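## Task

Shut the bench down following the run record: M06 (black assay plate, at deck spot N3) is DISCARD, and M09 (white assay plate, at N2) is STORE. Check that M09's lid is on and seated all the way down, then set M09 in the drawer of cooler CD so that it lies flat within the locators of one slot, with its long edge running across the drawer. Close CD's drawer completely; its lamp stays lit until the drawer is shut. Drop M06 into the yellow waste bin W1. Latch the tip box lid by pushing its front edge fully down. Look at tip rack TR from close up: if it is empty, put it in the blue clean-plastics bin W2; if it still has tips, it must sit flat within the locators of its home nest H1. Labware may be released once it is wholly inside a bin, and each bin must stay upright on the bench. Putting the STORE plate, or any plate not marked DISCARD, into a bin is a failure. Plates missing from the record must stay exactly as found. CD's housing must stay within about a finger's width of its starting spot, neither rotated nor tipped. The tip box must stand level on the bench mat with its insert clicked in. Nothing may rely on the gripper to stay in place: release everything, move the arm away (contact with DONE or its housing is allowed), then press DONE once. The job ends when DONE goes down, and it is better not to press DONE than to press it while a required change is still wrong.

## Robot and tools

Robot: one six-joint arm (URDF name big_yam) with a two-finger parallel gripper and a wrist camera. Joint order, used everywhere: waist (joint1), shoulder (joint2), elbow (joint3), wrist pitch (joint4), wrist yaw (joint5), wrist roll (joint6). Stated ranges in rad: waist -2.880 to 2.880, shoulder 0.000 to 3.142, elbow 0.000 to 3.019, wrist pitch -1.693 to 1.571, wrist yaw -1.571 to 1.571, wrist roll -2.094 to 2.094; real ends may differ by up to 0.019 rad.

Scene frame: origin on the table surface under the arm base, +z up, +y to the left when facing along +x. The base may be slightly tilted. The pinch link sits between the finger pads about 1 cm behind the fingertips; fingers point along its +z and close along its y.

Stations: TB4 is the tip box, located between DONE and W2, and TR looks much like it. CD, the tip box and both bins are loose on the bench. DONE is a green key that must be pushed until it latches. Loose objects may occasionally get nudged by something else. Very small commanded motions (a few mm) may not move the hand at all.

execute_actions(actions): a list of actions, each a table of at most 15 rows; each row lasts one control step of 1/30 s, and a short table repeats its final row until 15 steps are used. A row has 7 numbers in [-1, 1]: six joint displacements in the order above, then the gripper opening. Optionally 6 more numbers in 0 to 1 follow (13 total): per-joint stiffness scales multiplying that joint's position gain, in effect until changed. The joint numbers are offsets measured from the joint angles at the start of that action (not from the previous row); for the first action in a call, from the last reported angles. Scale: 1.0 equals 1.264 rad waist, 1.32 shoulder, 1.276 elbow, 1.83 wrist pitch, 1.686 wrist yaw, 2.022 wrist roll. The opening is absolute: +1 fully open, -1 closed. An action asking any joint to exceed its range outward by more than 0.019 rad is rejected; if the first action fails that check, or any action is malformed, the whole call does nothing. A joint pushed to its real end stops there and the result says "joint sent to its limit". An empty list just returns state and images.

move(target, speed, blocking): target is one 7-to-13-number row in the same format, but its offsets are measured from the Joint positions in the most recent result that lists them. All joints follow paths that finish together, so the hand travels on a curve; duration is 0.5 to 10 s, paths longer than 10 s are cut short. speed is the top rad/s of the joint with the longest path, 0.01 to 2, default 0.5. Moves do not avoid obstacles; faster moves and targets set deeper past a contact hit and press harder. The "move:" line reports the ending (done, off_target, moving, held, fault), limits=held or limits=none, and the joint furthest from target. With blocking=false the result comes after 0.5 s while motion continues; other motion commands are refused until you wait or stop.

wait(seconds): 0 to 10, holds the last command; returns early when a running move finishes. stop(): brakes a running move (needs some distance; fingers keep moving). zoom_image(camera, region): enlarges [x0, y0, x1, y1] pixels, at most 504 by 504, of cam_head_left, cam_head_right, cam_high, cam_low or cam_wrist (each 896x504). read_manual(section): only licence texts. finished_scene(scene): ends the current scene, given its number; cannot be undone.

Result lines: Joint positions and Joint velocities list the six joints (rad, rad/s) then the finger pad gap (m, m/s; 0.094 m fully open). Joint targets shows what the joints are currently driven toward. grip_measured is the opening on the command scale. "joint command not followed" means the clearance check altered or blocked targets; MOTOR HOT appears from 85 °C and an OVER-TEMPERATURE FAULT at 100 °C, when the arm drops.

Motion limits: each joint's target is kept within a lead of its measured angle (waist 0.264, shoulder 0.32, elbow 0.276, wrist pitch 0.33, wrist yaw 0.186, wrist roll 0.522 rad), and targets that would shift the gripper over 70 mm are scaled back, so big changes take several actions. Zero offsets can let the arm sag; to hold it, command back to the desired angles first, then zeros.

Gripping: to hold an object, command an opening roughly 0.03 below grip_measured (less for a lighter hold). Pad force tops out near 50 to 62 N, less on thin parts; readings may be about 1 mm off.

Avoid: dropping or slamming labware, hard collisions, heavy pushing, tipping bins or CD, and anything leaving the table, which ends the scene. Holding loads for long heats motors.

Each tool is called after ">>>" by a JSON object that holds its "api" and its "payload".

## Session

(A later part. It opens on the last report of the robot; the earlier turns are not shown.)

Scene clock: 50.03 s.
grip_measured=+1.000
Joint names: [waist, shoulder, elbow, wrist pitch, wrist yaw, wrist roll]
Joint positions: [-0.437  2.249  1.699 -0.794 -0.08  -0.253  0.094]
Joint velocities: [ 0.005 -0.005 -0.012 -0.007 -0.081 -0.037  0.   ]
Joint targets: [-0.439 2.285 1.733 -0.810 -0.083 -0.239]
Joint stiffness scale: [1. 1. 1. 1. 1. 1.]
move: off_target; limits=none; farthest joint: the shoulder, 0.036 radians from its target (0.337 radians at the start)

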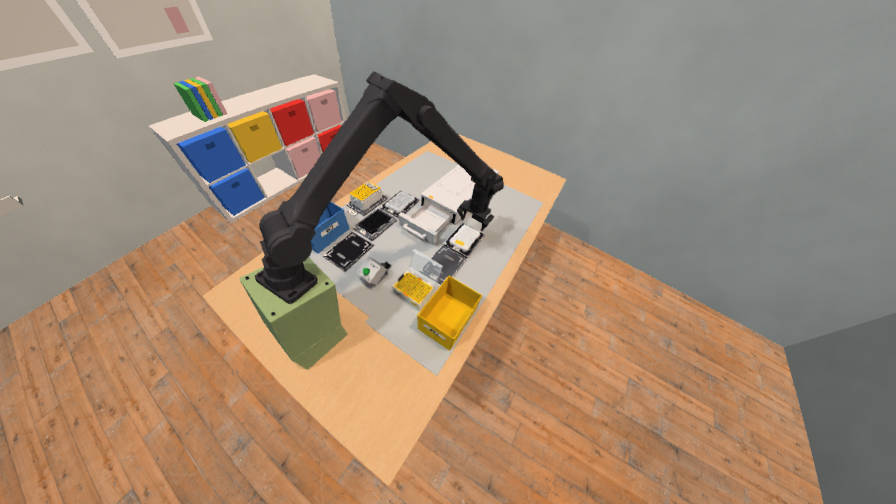

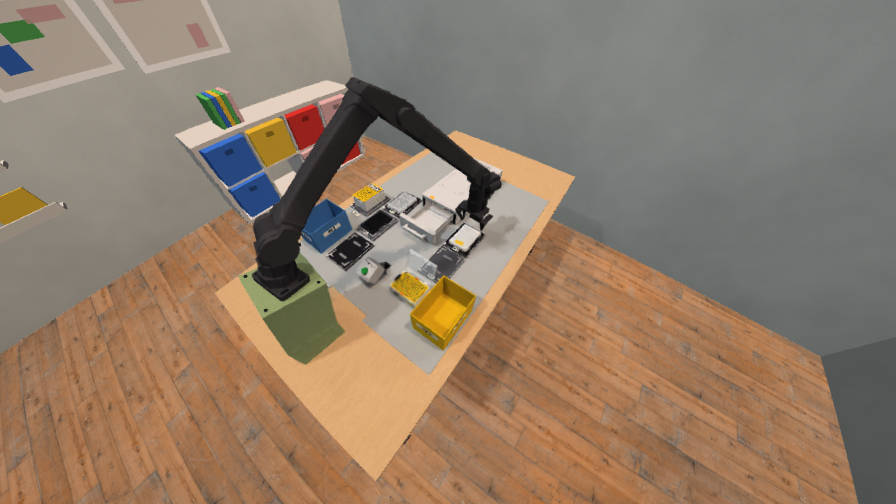

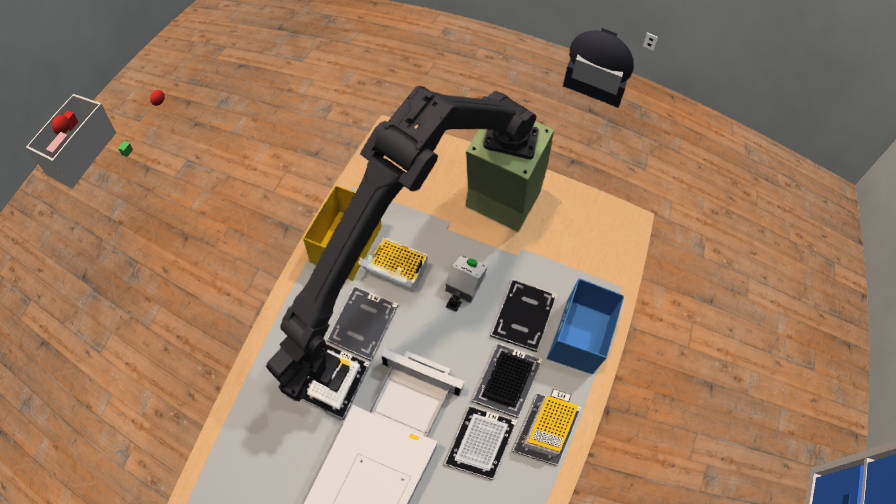

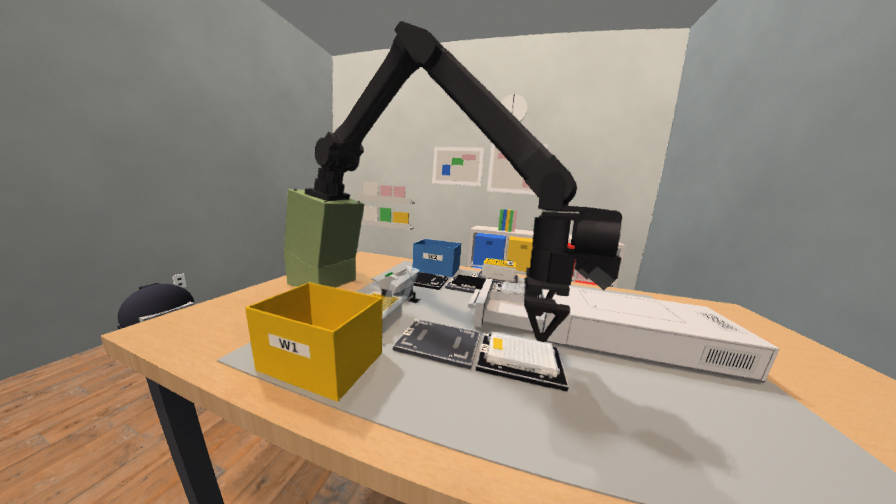

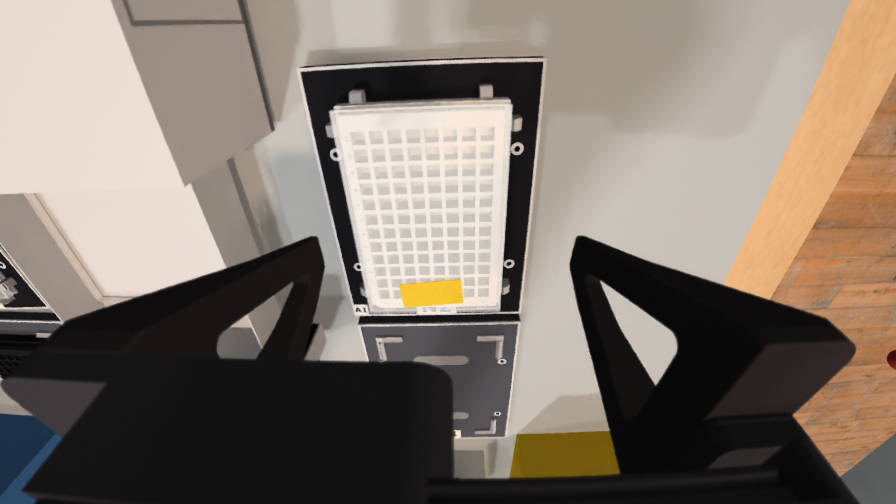

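>>> {"api": "move", "payload": {"target": [0.022,0.088,0.033,0.03,0,-0.021,1], "speed": 0.2}}

>>> {"api": "zoom_image", "payload": {"camera": "cam_head_left", "region": [430,200,510,270]}}

Scene clock: 59.93 s.
grip_measured=+1.000
Joint names: [waist, shoulder, elbow, wrist pitch, wrist yaw, wrist roll]
Joint positions: [-0.417  2.346  1.71  -0.755 -0.079 -0.282  0.094]
Joint velocities: [-0.005  0.005 -0.017  0.007  0.022 -0.037  0.   ]
Joint targets: [-0.409 2.366 1.741 -0.739 -0.080 -0.296]
Joint stiffness scale: [1. 1. 1. 1. 1. 1.]
move: off_target; limits=none; farthest joint: the elbow, 0.031 radians from its target (0.042 radians at the start)

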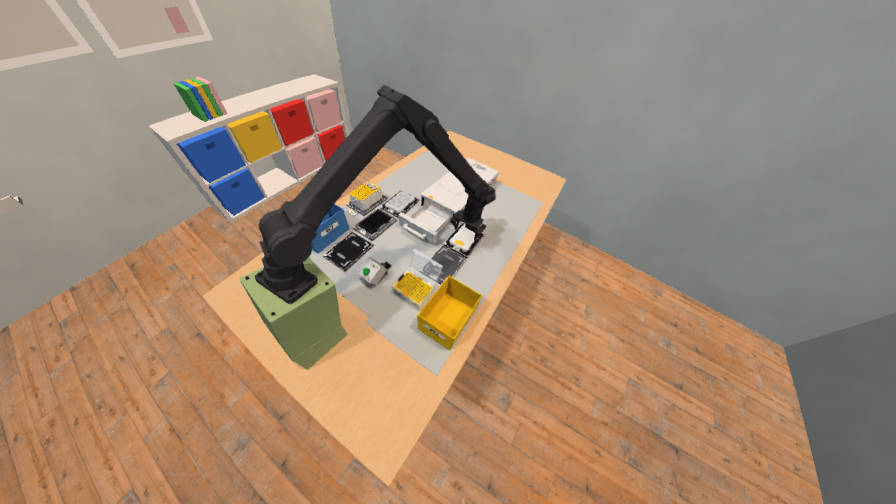

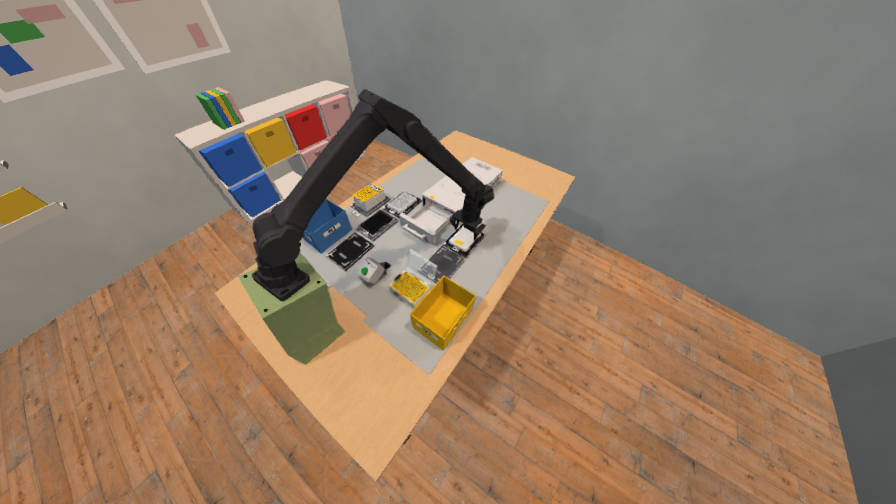

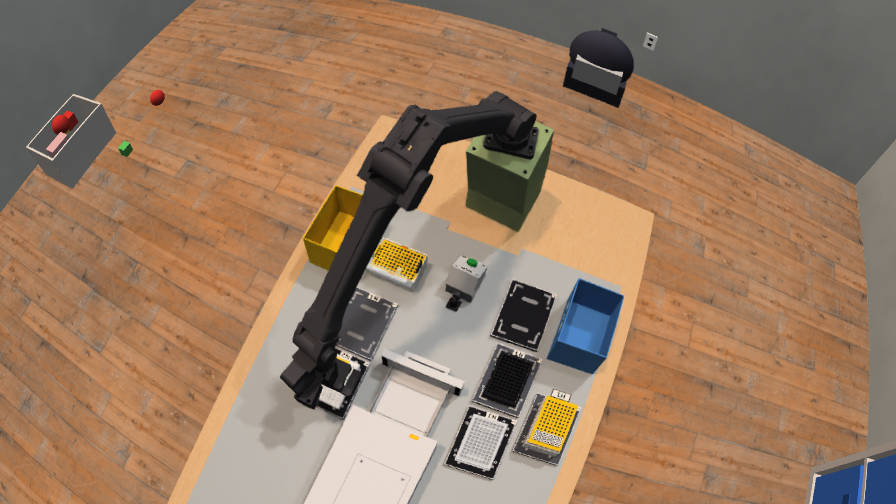

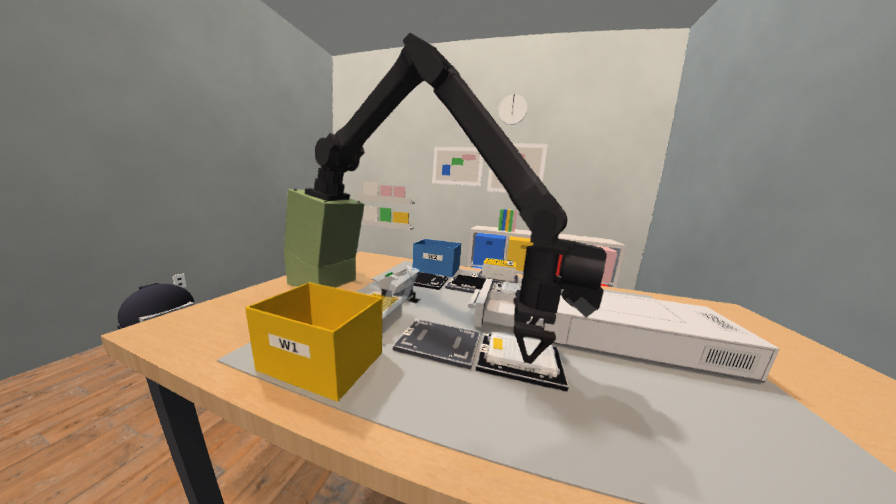

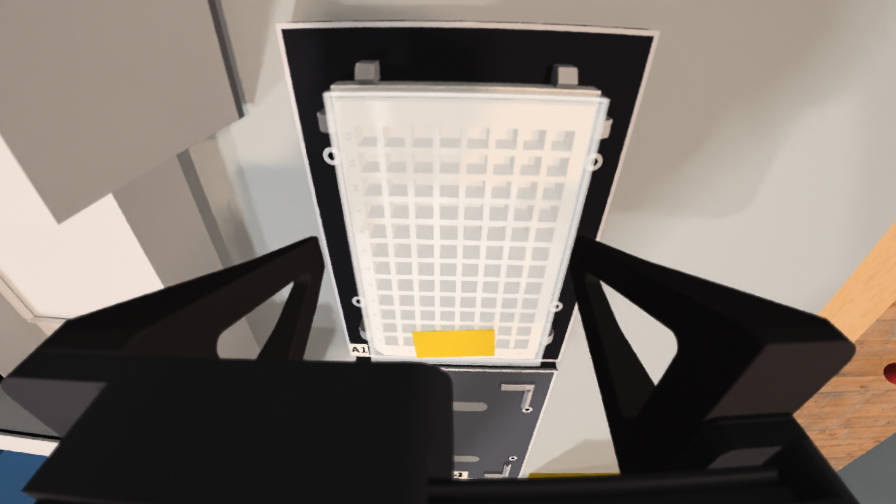

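Region (430, 200, 510, 270) of cam_head_left's 896x504 image, scaled by 6.300, with more detail than that image has; it fills the top 441 rows of this view, and the rest is white.

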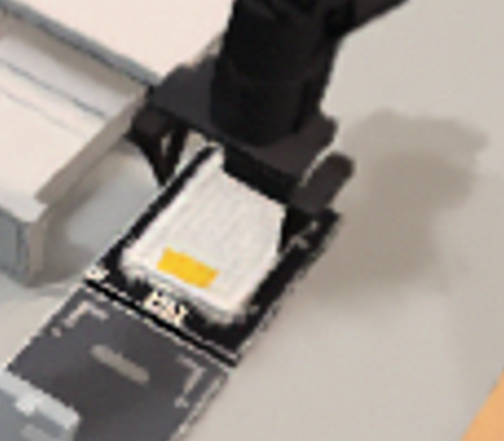

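>>> {"api": "zoom_image", "payload": {"camera": "cam_wrist", "region": [290,40,650,380]}}

Region (290, 40, 650, 380) of cam_wrist's 896x504 image, scaled by 1.400, with more detail than that image has.

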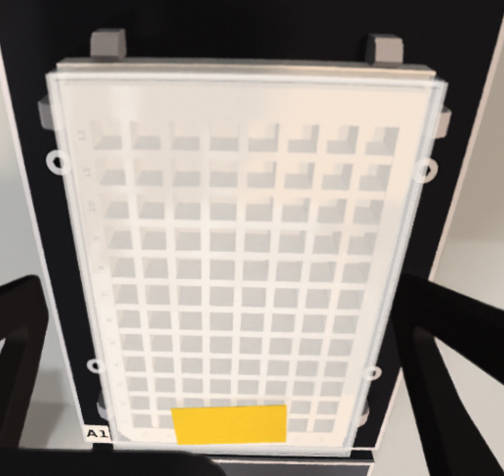

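>>> {"api": "move", "payload": {"target": [-0.014,0.012,0.024,0.008,0,0.012,0.3], "speed": 0.1}}

>>> {"api": "move", "payload": {"target": [-0.008,0.04,0.024,0.018,0,0.007,0.3], "speed": 0.04}}

>>> {"api": "zoom_image", "payload": {"camera": "cam_low", "region": [465,320,585,400]}}

Scene clock: 69.60 s.
grip_measured=+0.303
Joint names: [waist, shoulder, elbow, wrist pitch, wrist yaw, wrist roll]
Joint positions: [-0.426  2.346  1.71  -0.755 -0.079 -0.272  0.061]
Joint velocities: [ 0.005  0.005 -0.022 -0.017  0.007 -0.007  0.   ]
Joint targets: [-0.434 2.362 1.741 -0.741 -0.079 -0.257]
Joint stiffness scale: [1. 1. 1. 1. 1. 1.]
move: off_target; limits=none; farthest joint: the elbow, 0.031 radians from its target (0.031 radians at the start)

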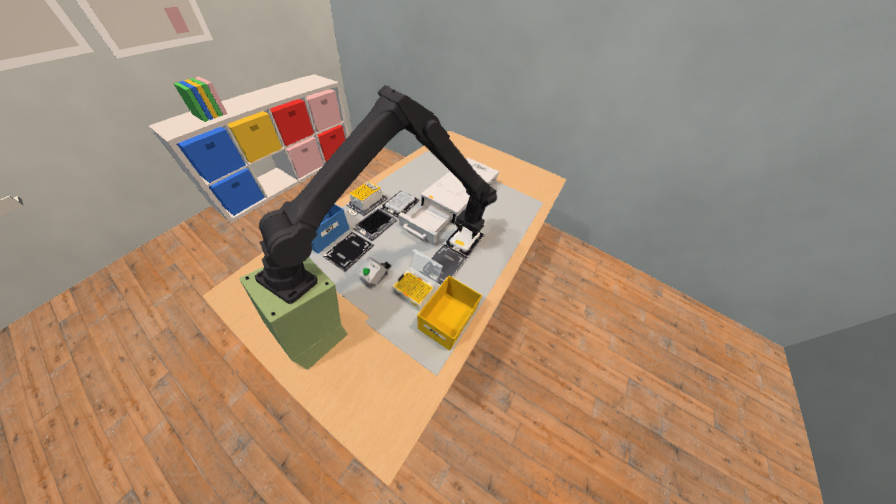

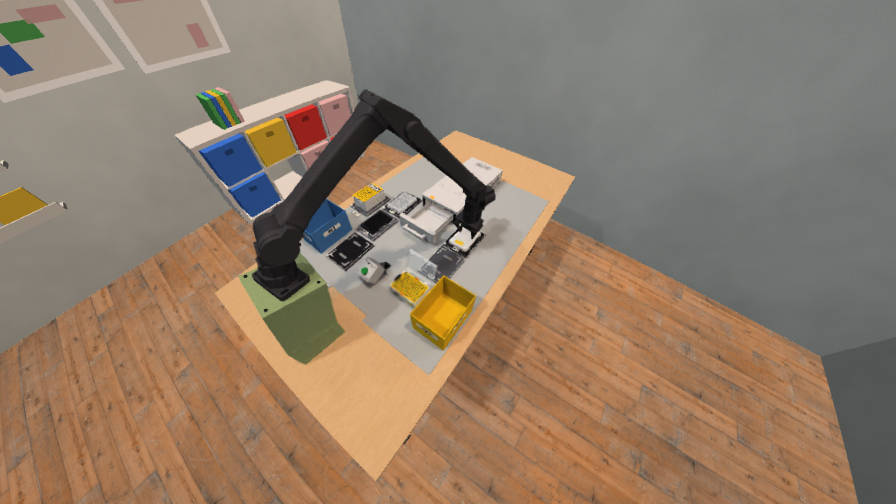

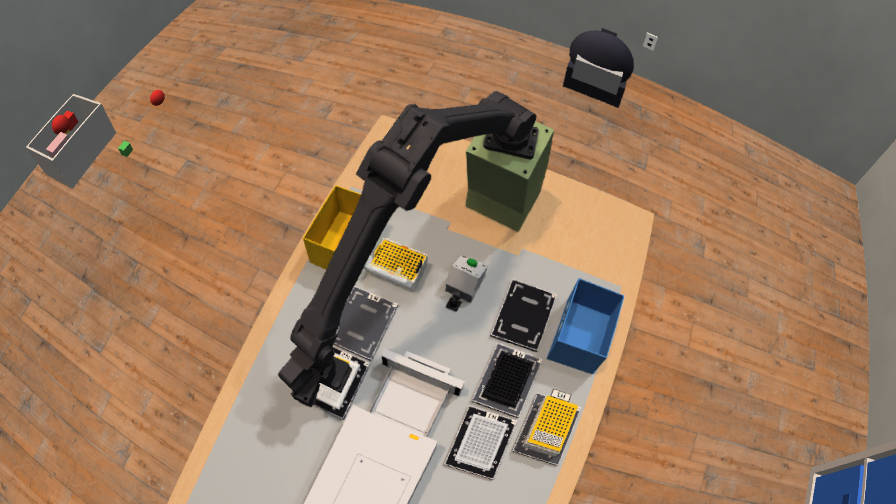

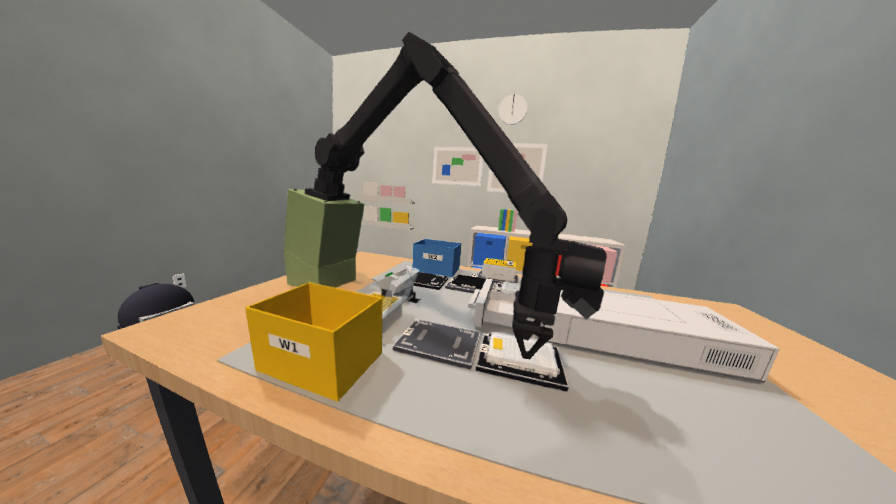

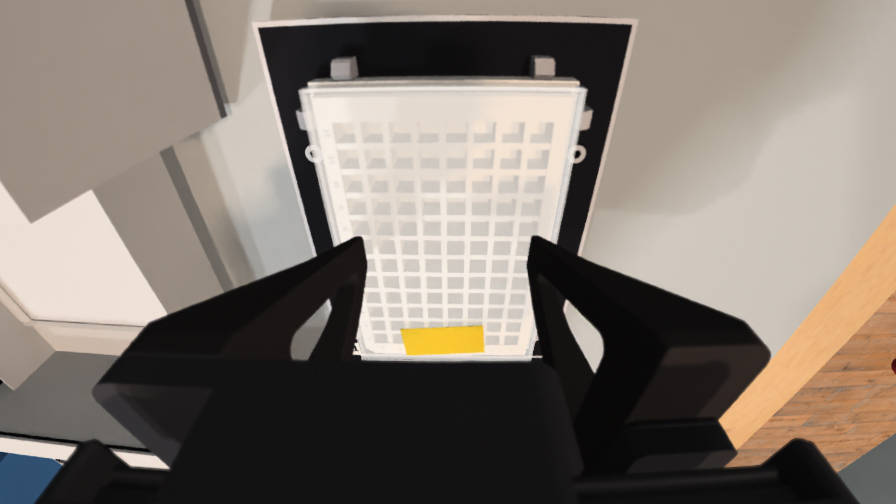

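Scene clock: 71.13 s.
grip_measured=+0.303
Joint names: [waist, shoulder, elbow, wrist pitch, wrist yaw, wrist roll]
Joint positions: [-0.426  2.351  1.711 -0.743 -0.079 -0.271  0.061]
Joint velocities: [ 0.005 -0.024 -0.002 -0.002 -0.022  0.051  0.   ]
Joint targets: [-0.436 2.399 1.741 -0.723 -0.079 -0.258]
Joint stiffness scale: [1. 1. 1. 1. 1. 1.]
move: off_target; limits=none; farthest joint: the shoulder, 0.048 radians from its target (0.053 radians at the start)

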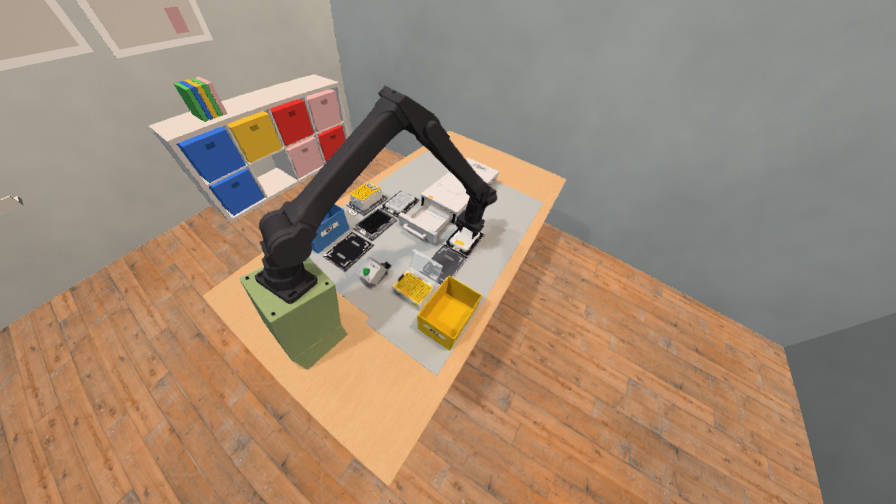

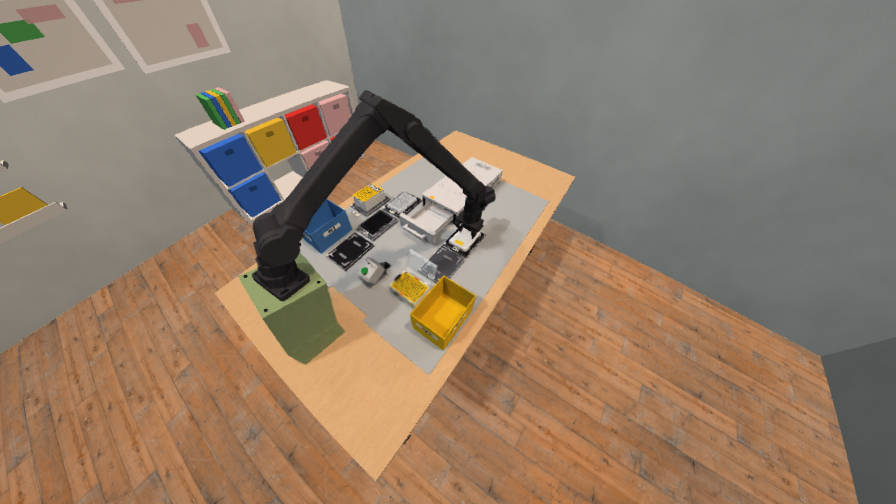

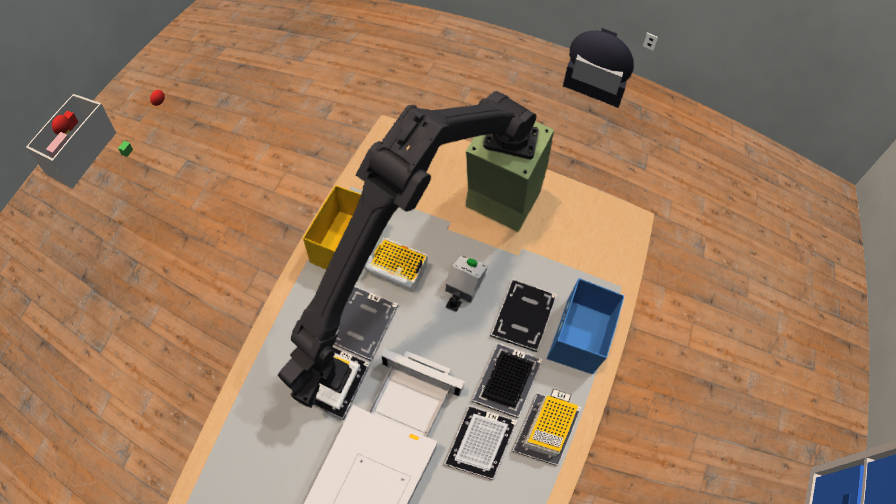

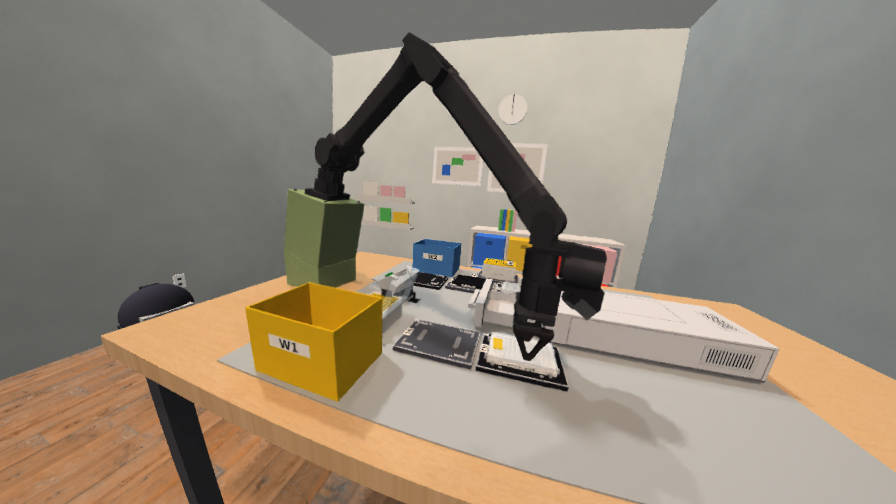

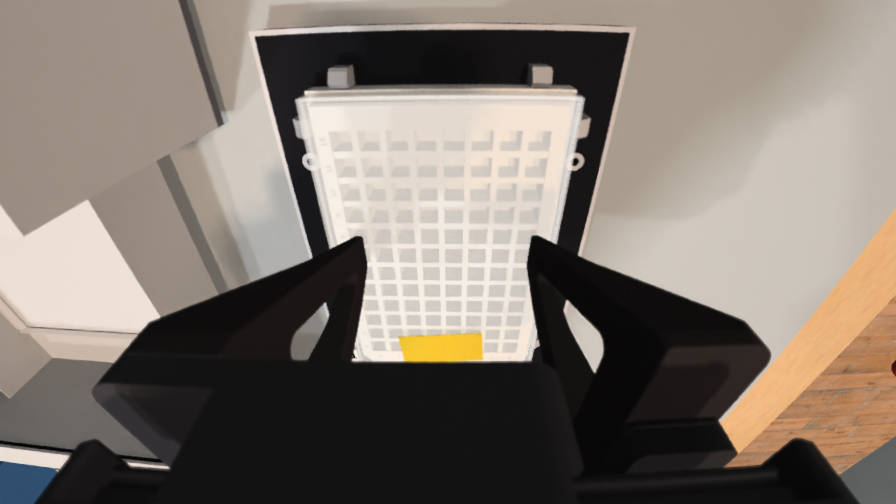

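Region (465, 320, 585, 400) of cam_low's 896x504 image, scaled by 4.200, with more detail than that image has.

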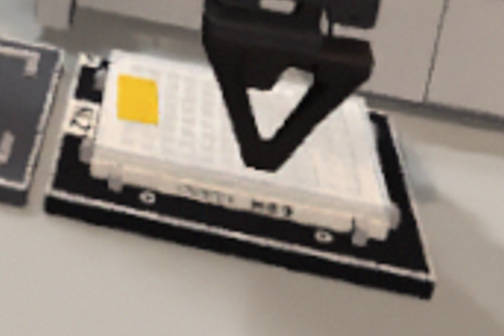

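>>> {"api": "move", "payload": {"target": [0.009,-0.008,0.024,0,0,0,1], "speed": 0.05}}

>>> {"api": "move", "payload": {"target": [0.006,0.045,0.024,0.014,0,0,1], "speed": 0.06}}

Scene clock: 76.23 s.
grip_measured=+1.000
Joint names: [waist, shoulder, elbow, wrist pitch, wrist yaw, wrist roll]
Joint positions: [-0.425  2.349  1.711 -0.743 -0.082 -0.271  0.094]
Joint velocities: [-0.015 -0.015 -0.027  0.017 -0.022  0.066  0.   ]
Joint targets: [-0.415 2.340 1.742 -0.743 -0.079 -0.271]
Joint stiffness scale: [1. 1. 1. 1. 1. 1.]
move: off_target; limits=none; farthest joint: the elbow, 0.030 radians from its target (0.030 radians at the start)

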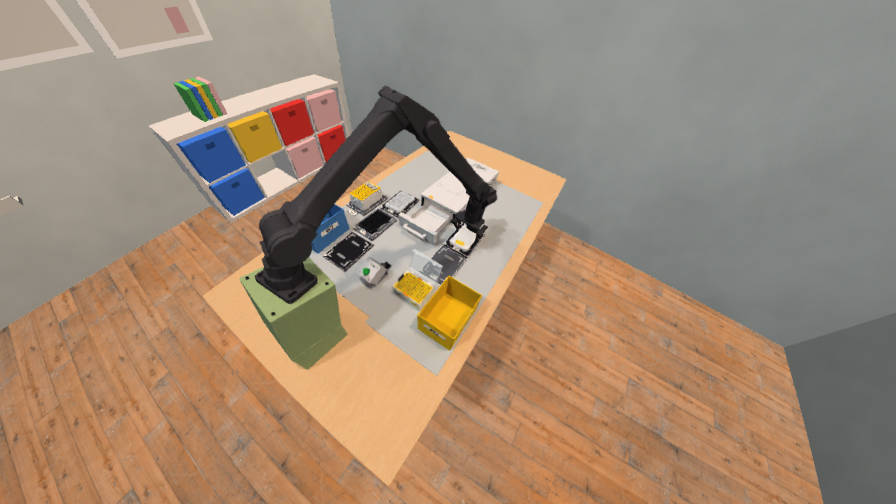

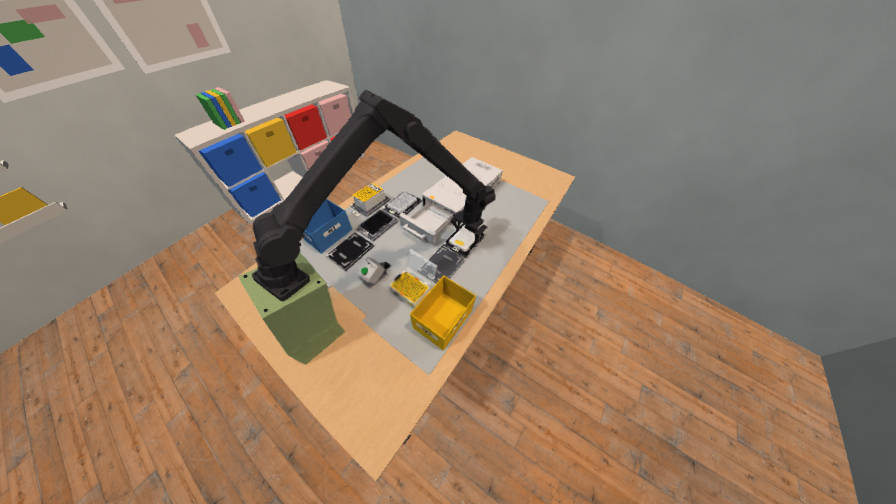

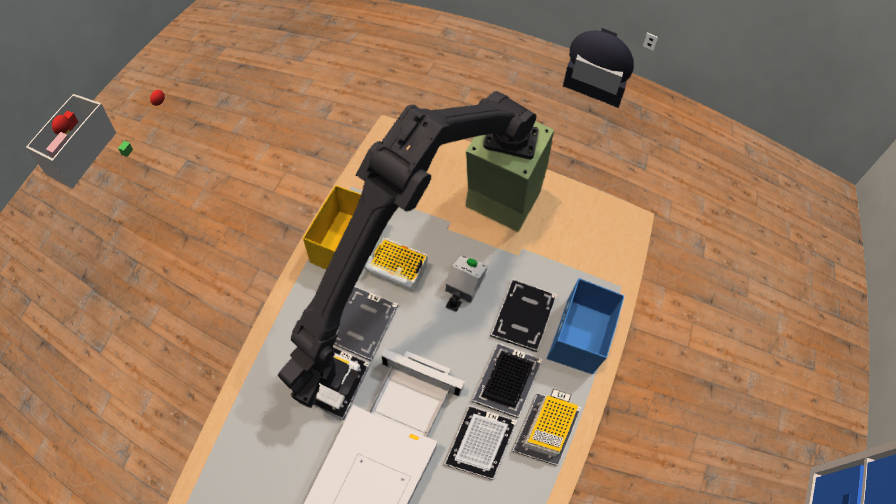

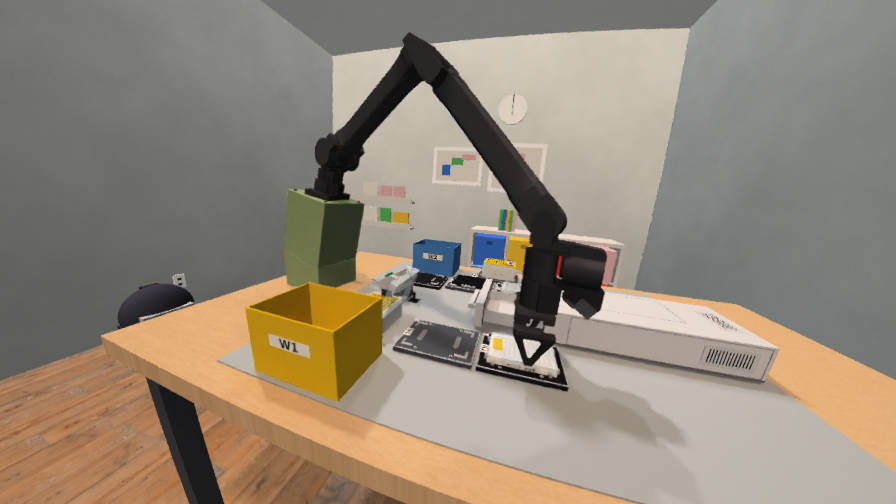

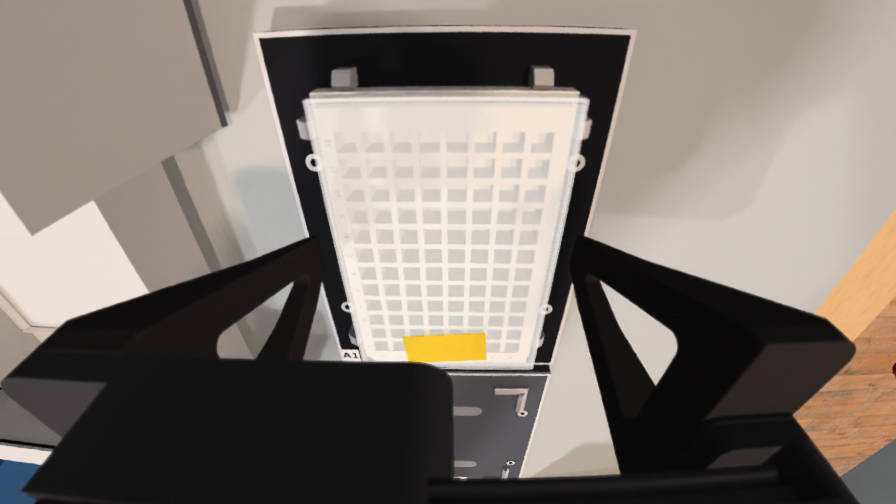

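Scene clock: 77.60 s.
grip_measured=+1.000
Joint names: [waist, shoulder, elbow, wrist pitch, wrist yaw, wrist roll]
Joint positions: [-0.425  2.376  1.712 -0.735 -0.082 -0.271  0.094]
Joint velocities: [-0.005 -0.015 -0.002 -0.002  0.007  0.066  0.   ]
Joint targets: [-0.418 2.409 1.742 -0.717 -0.082 -0.271]
Joint stiffness scale: [1. 1. 1. 1. 1. 1.]
move: off_target; limits=none; farthest joint: the shoulder, 0.032 radians from its target (0.059 radians at the start)

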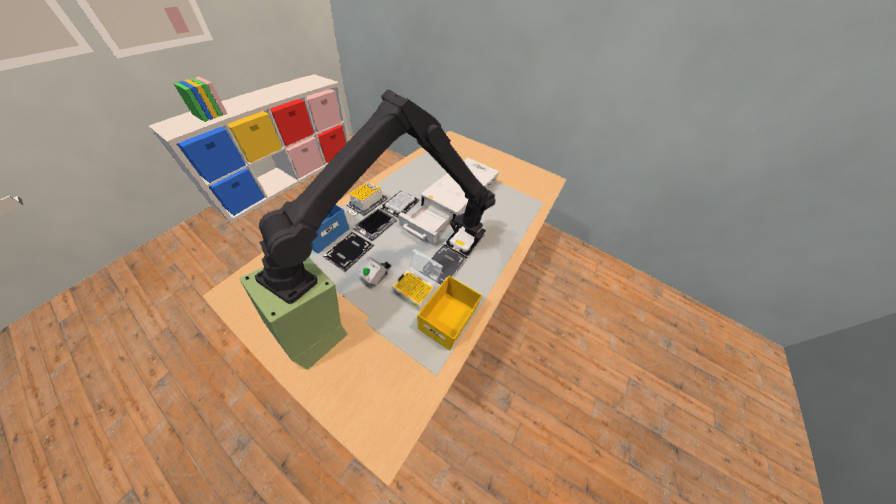

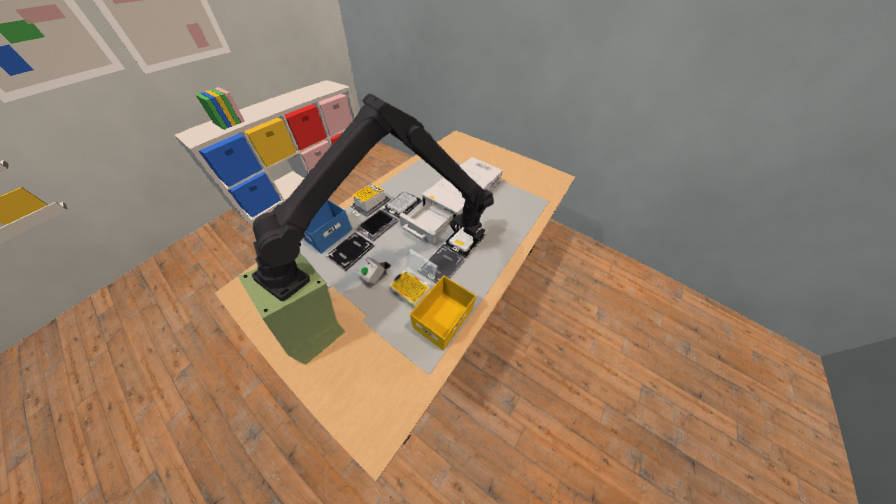

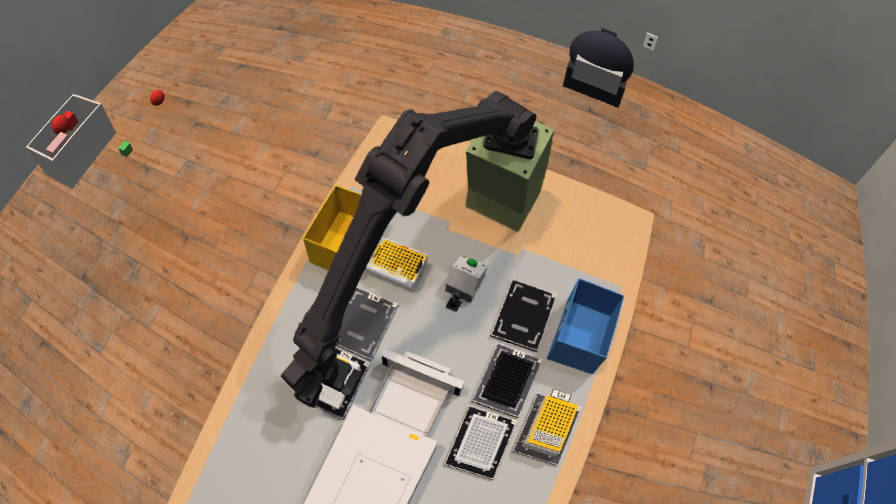

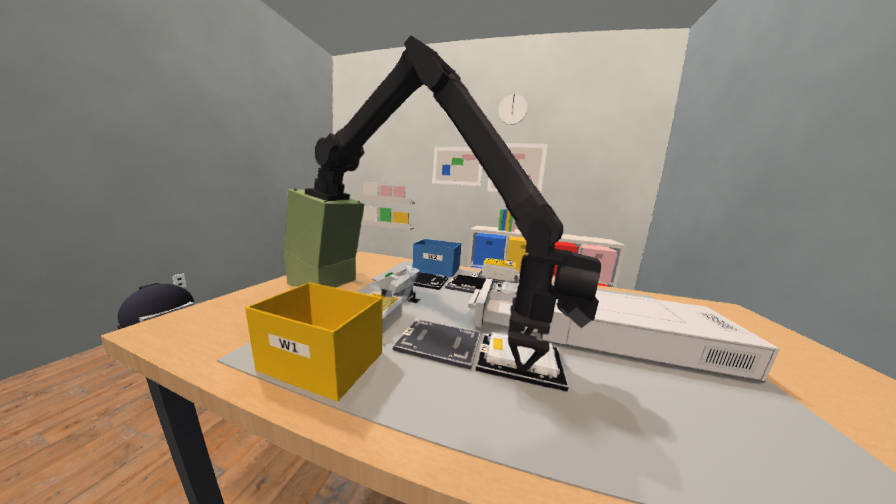

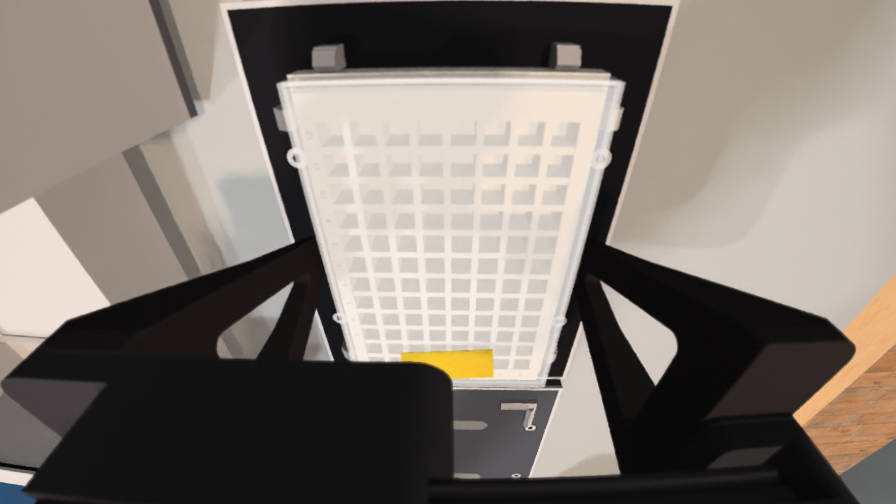

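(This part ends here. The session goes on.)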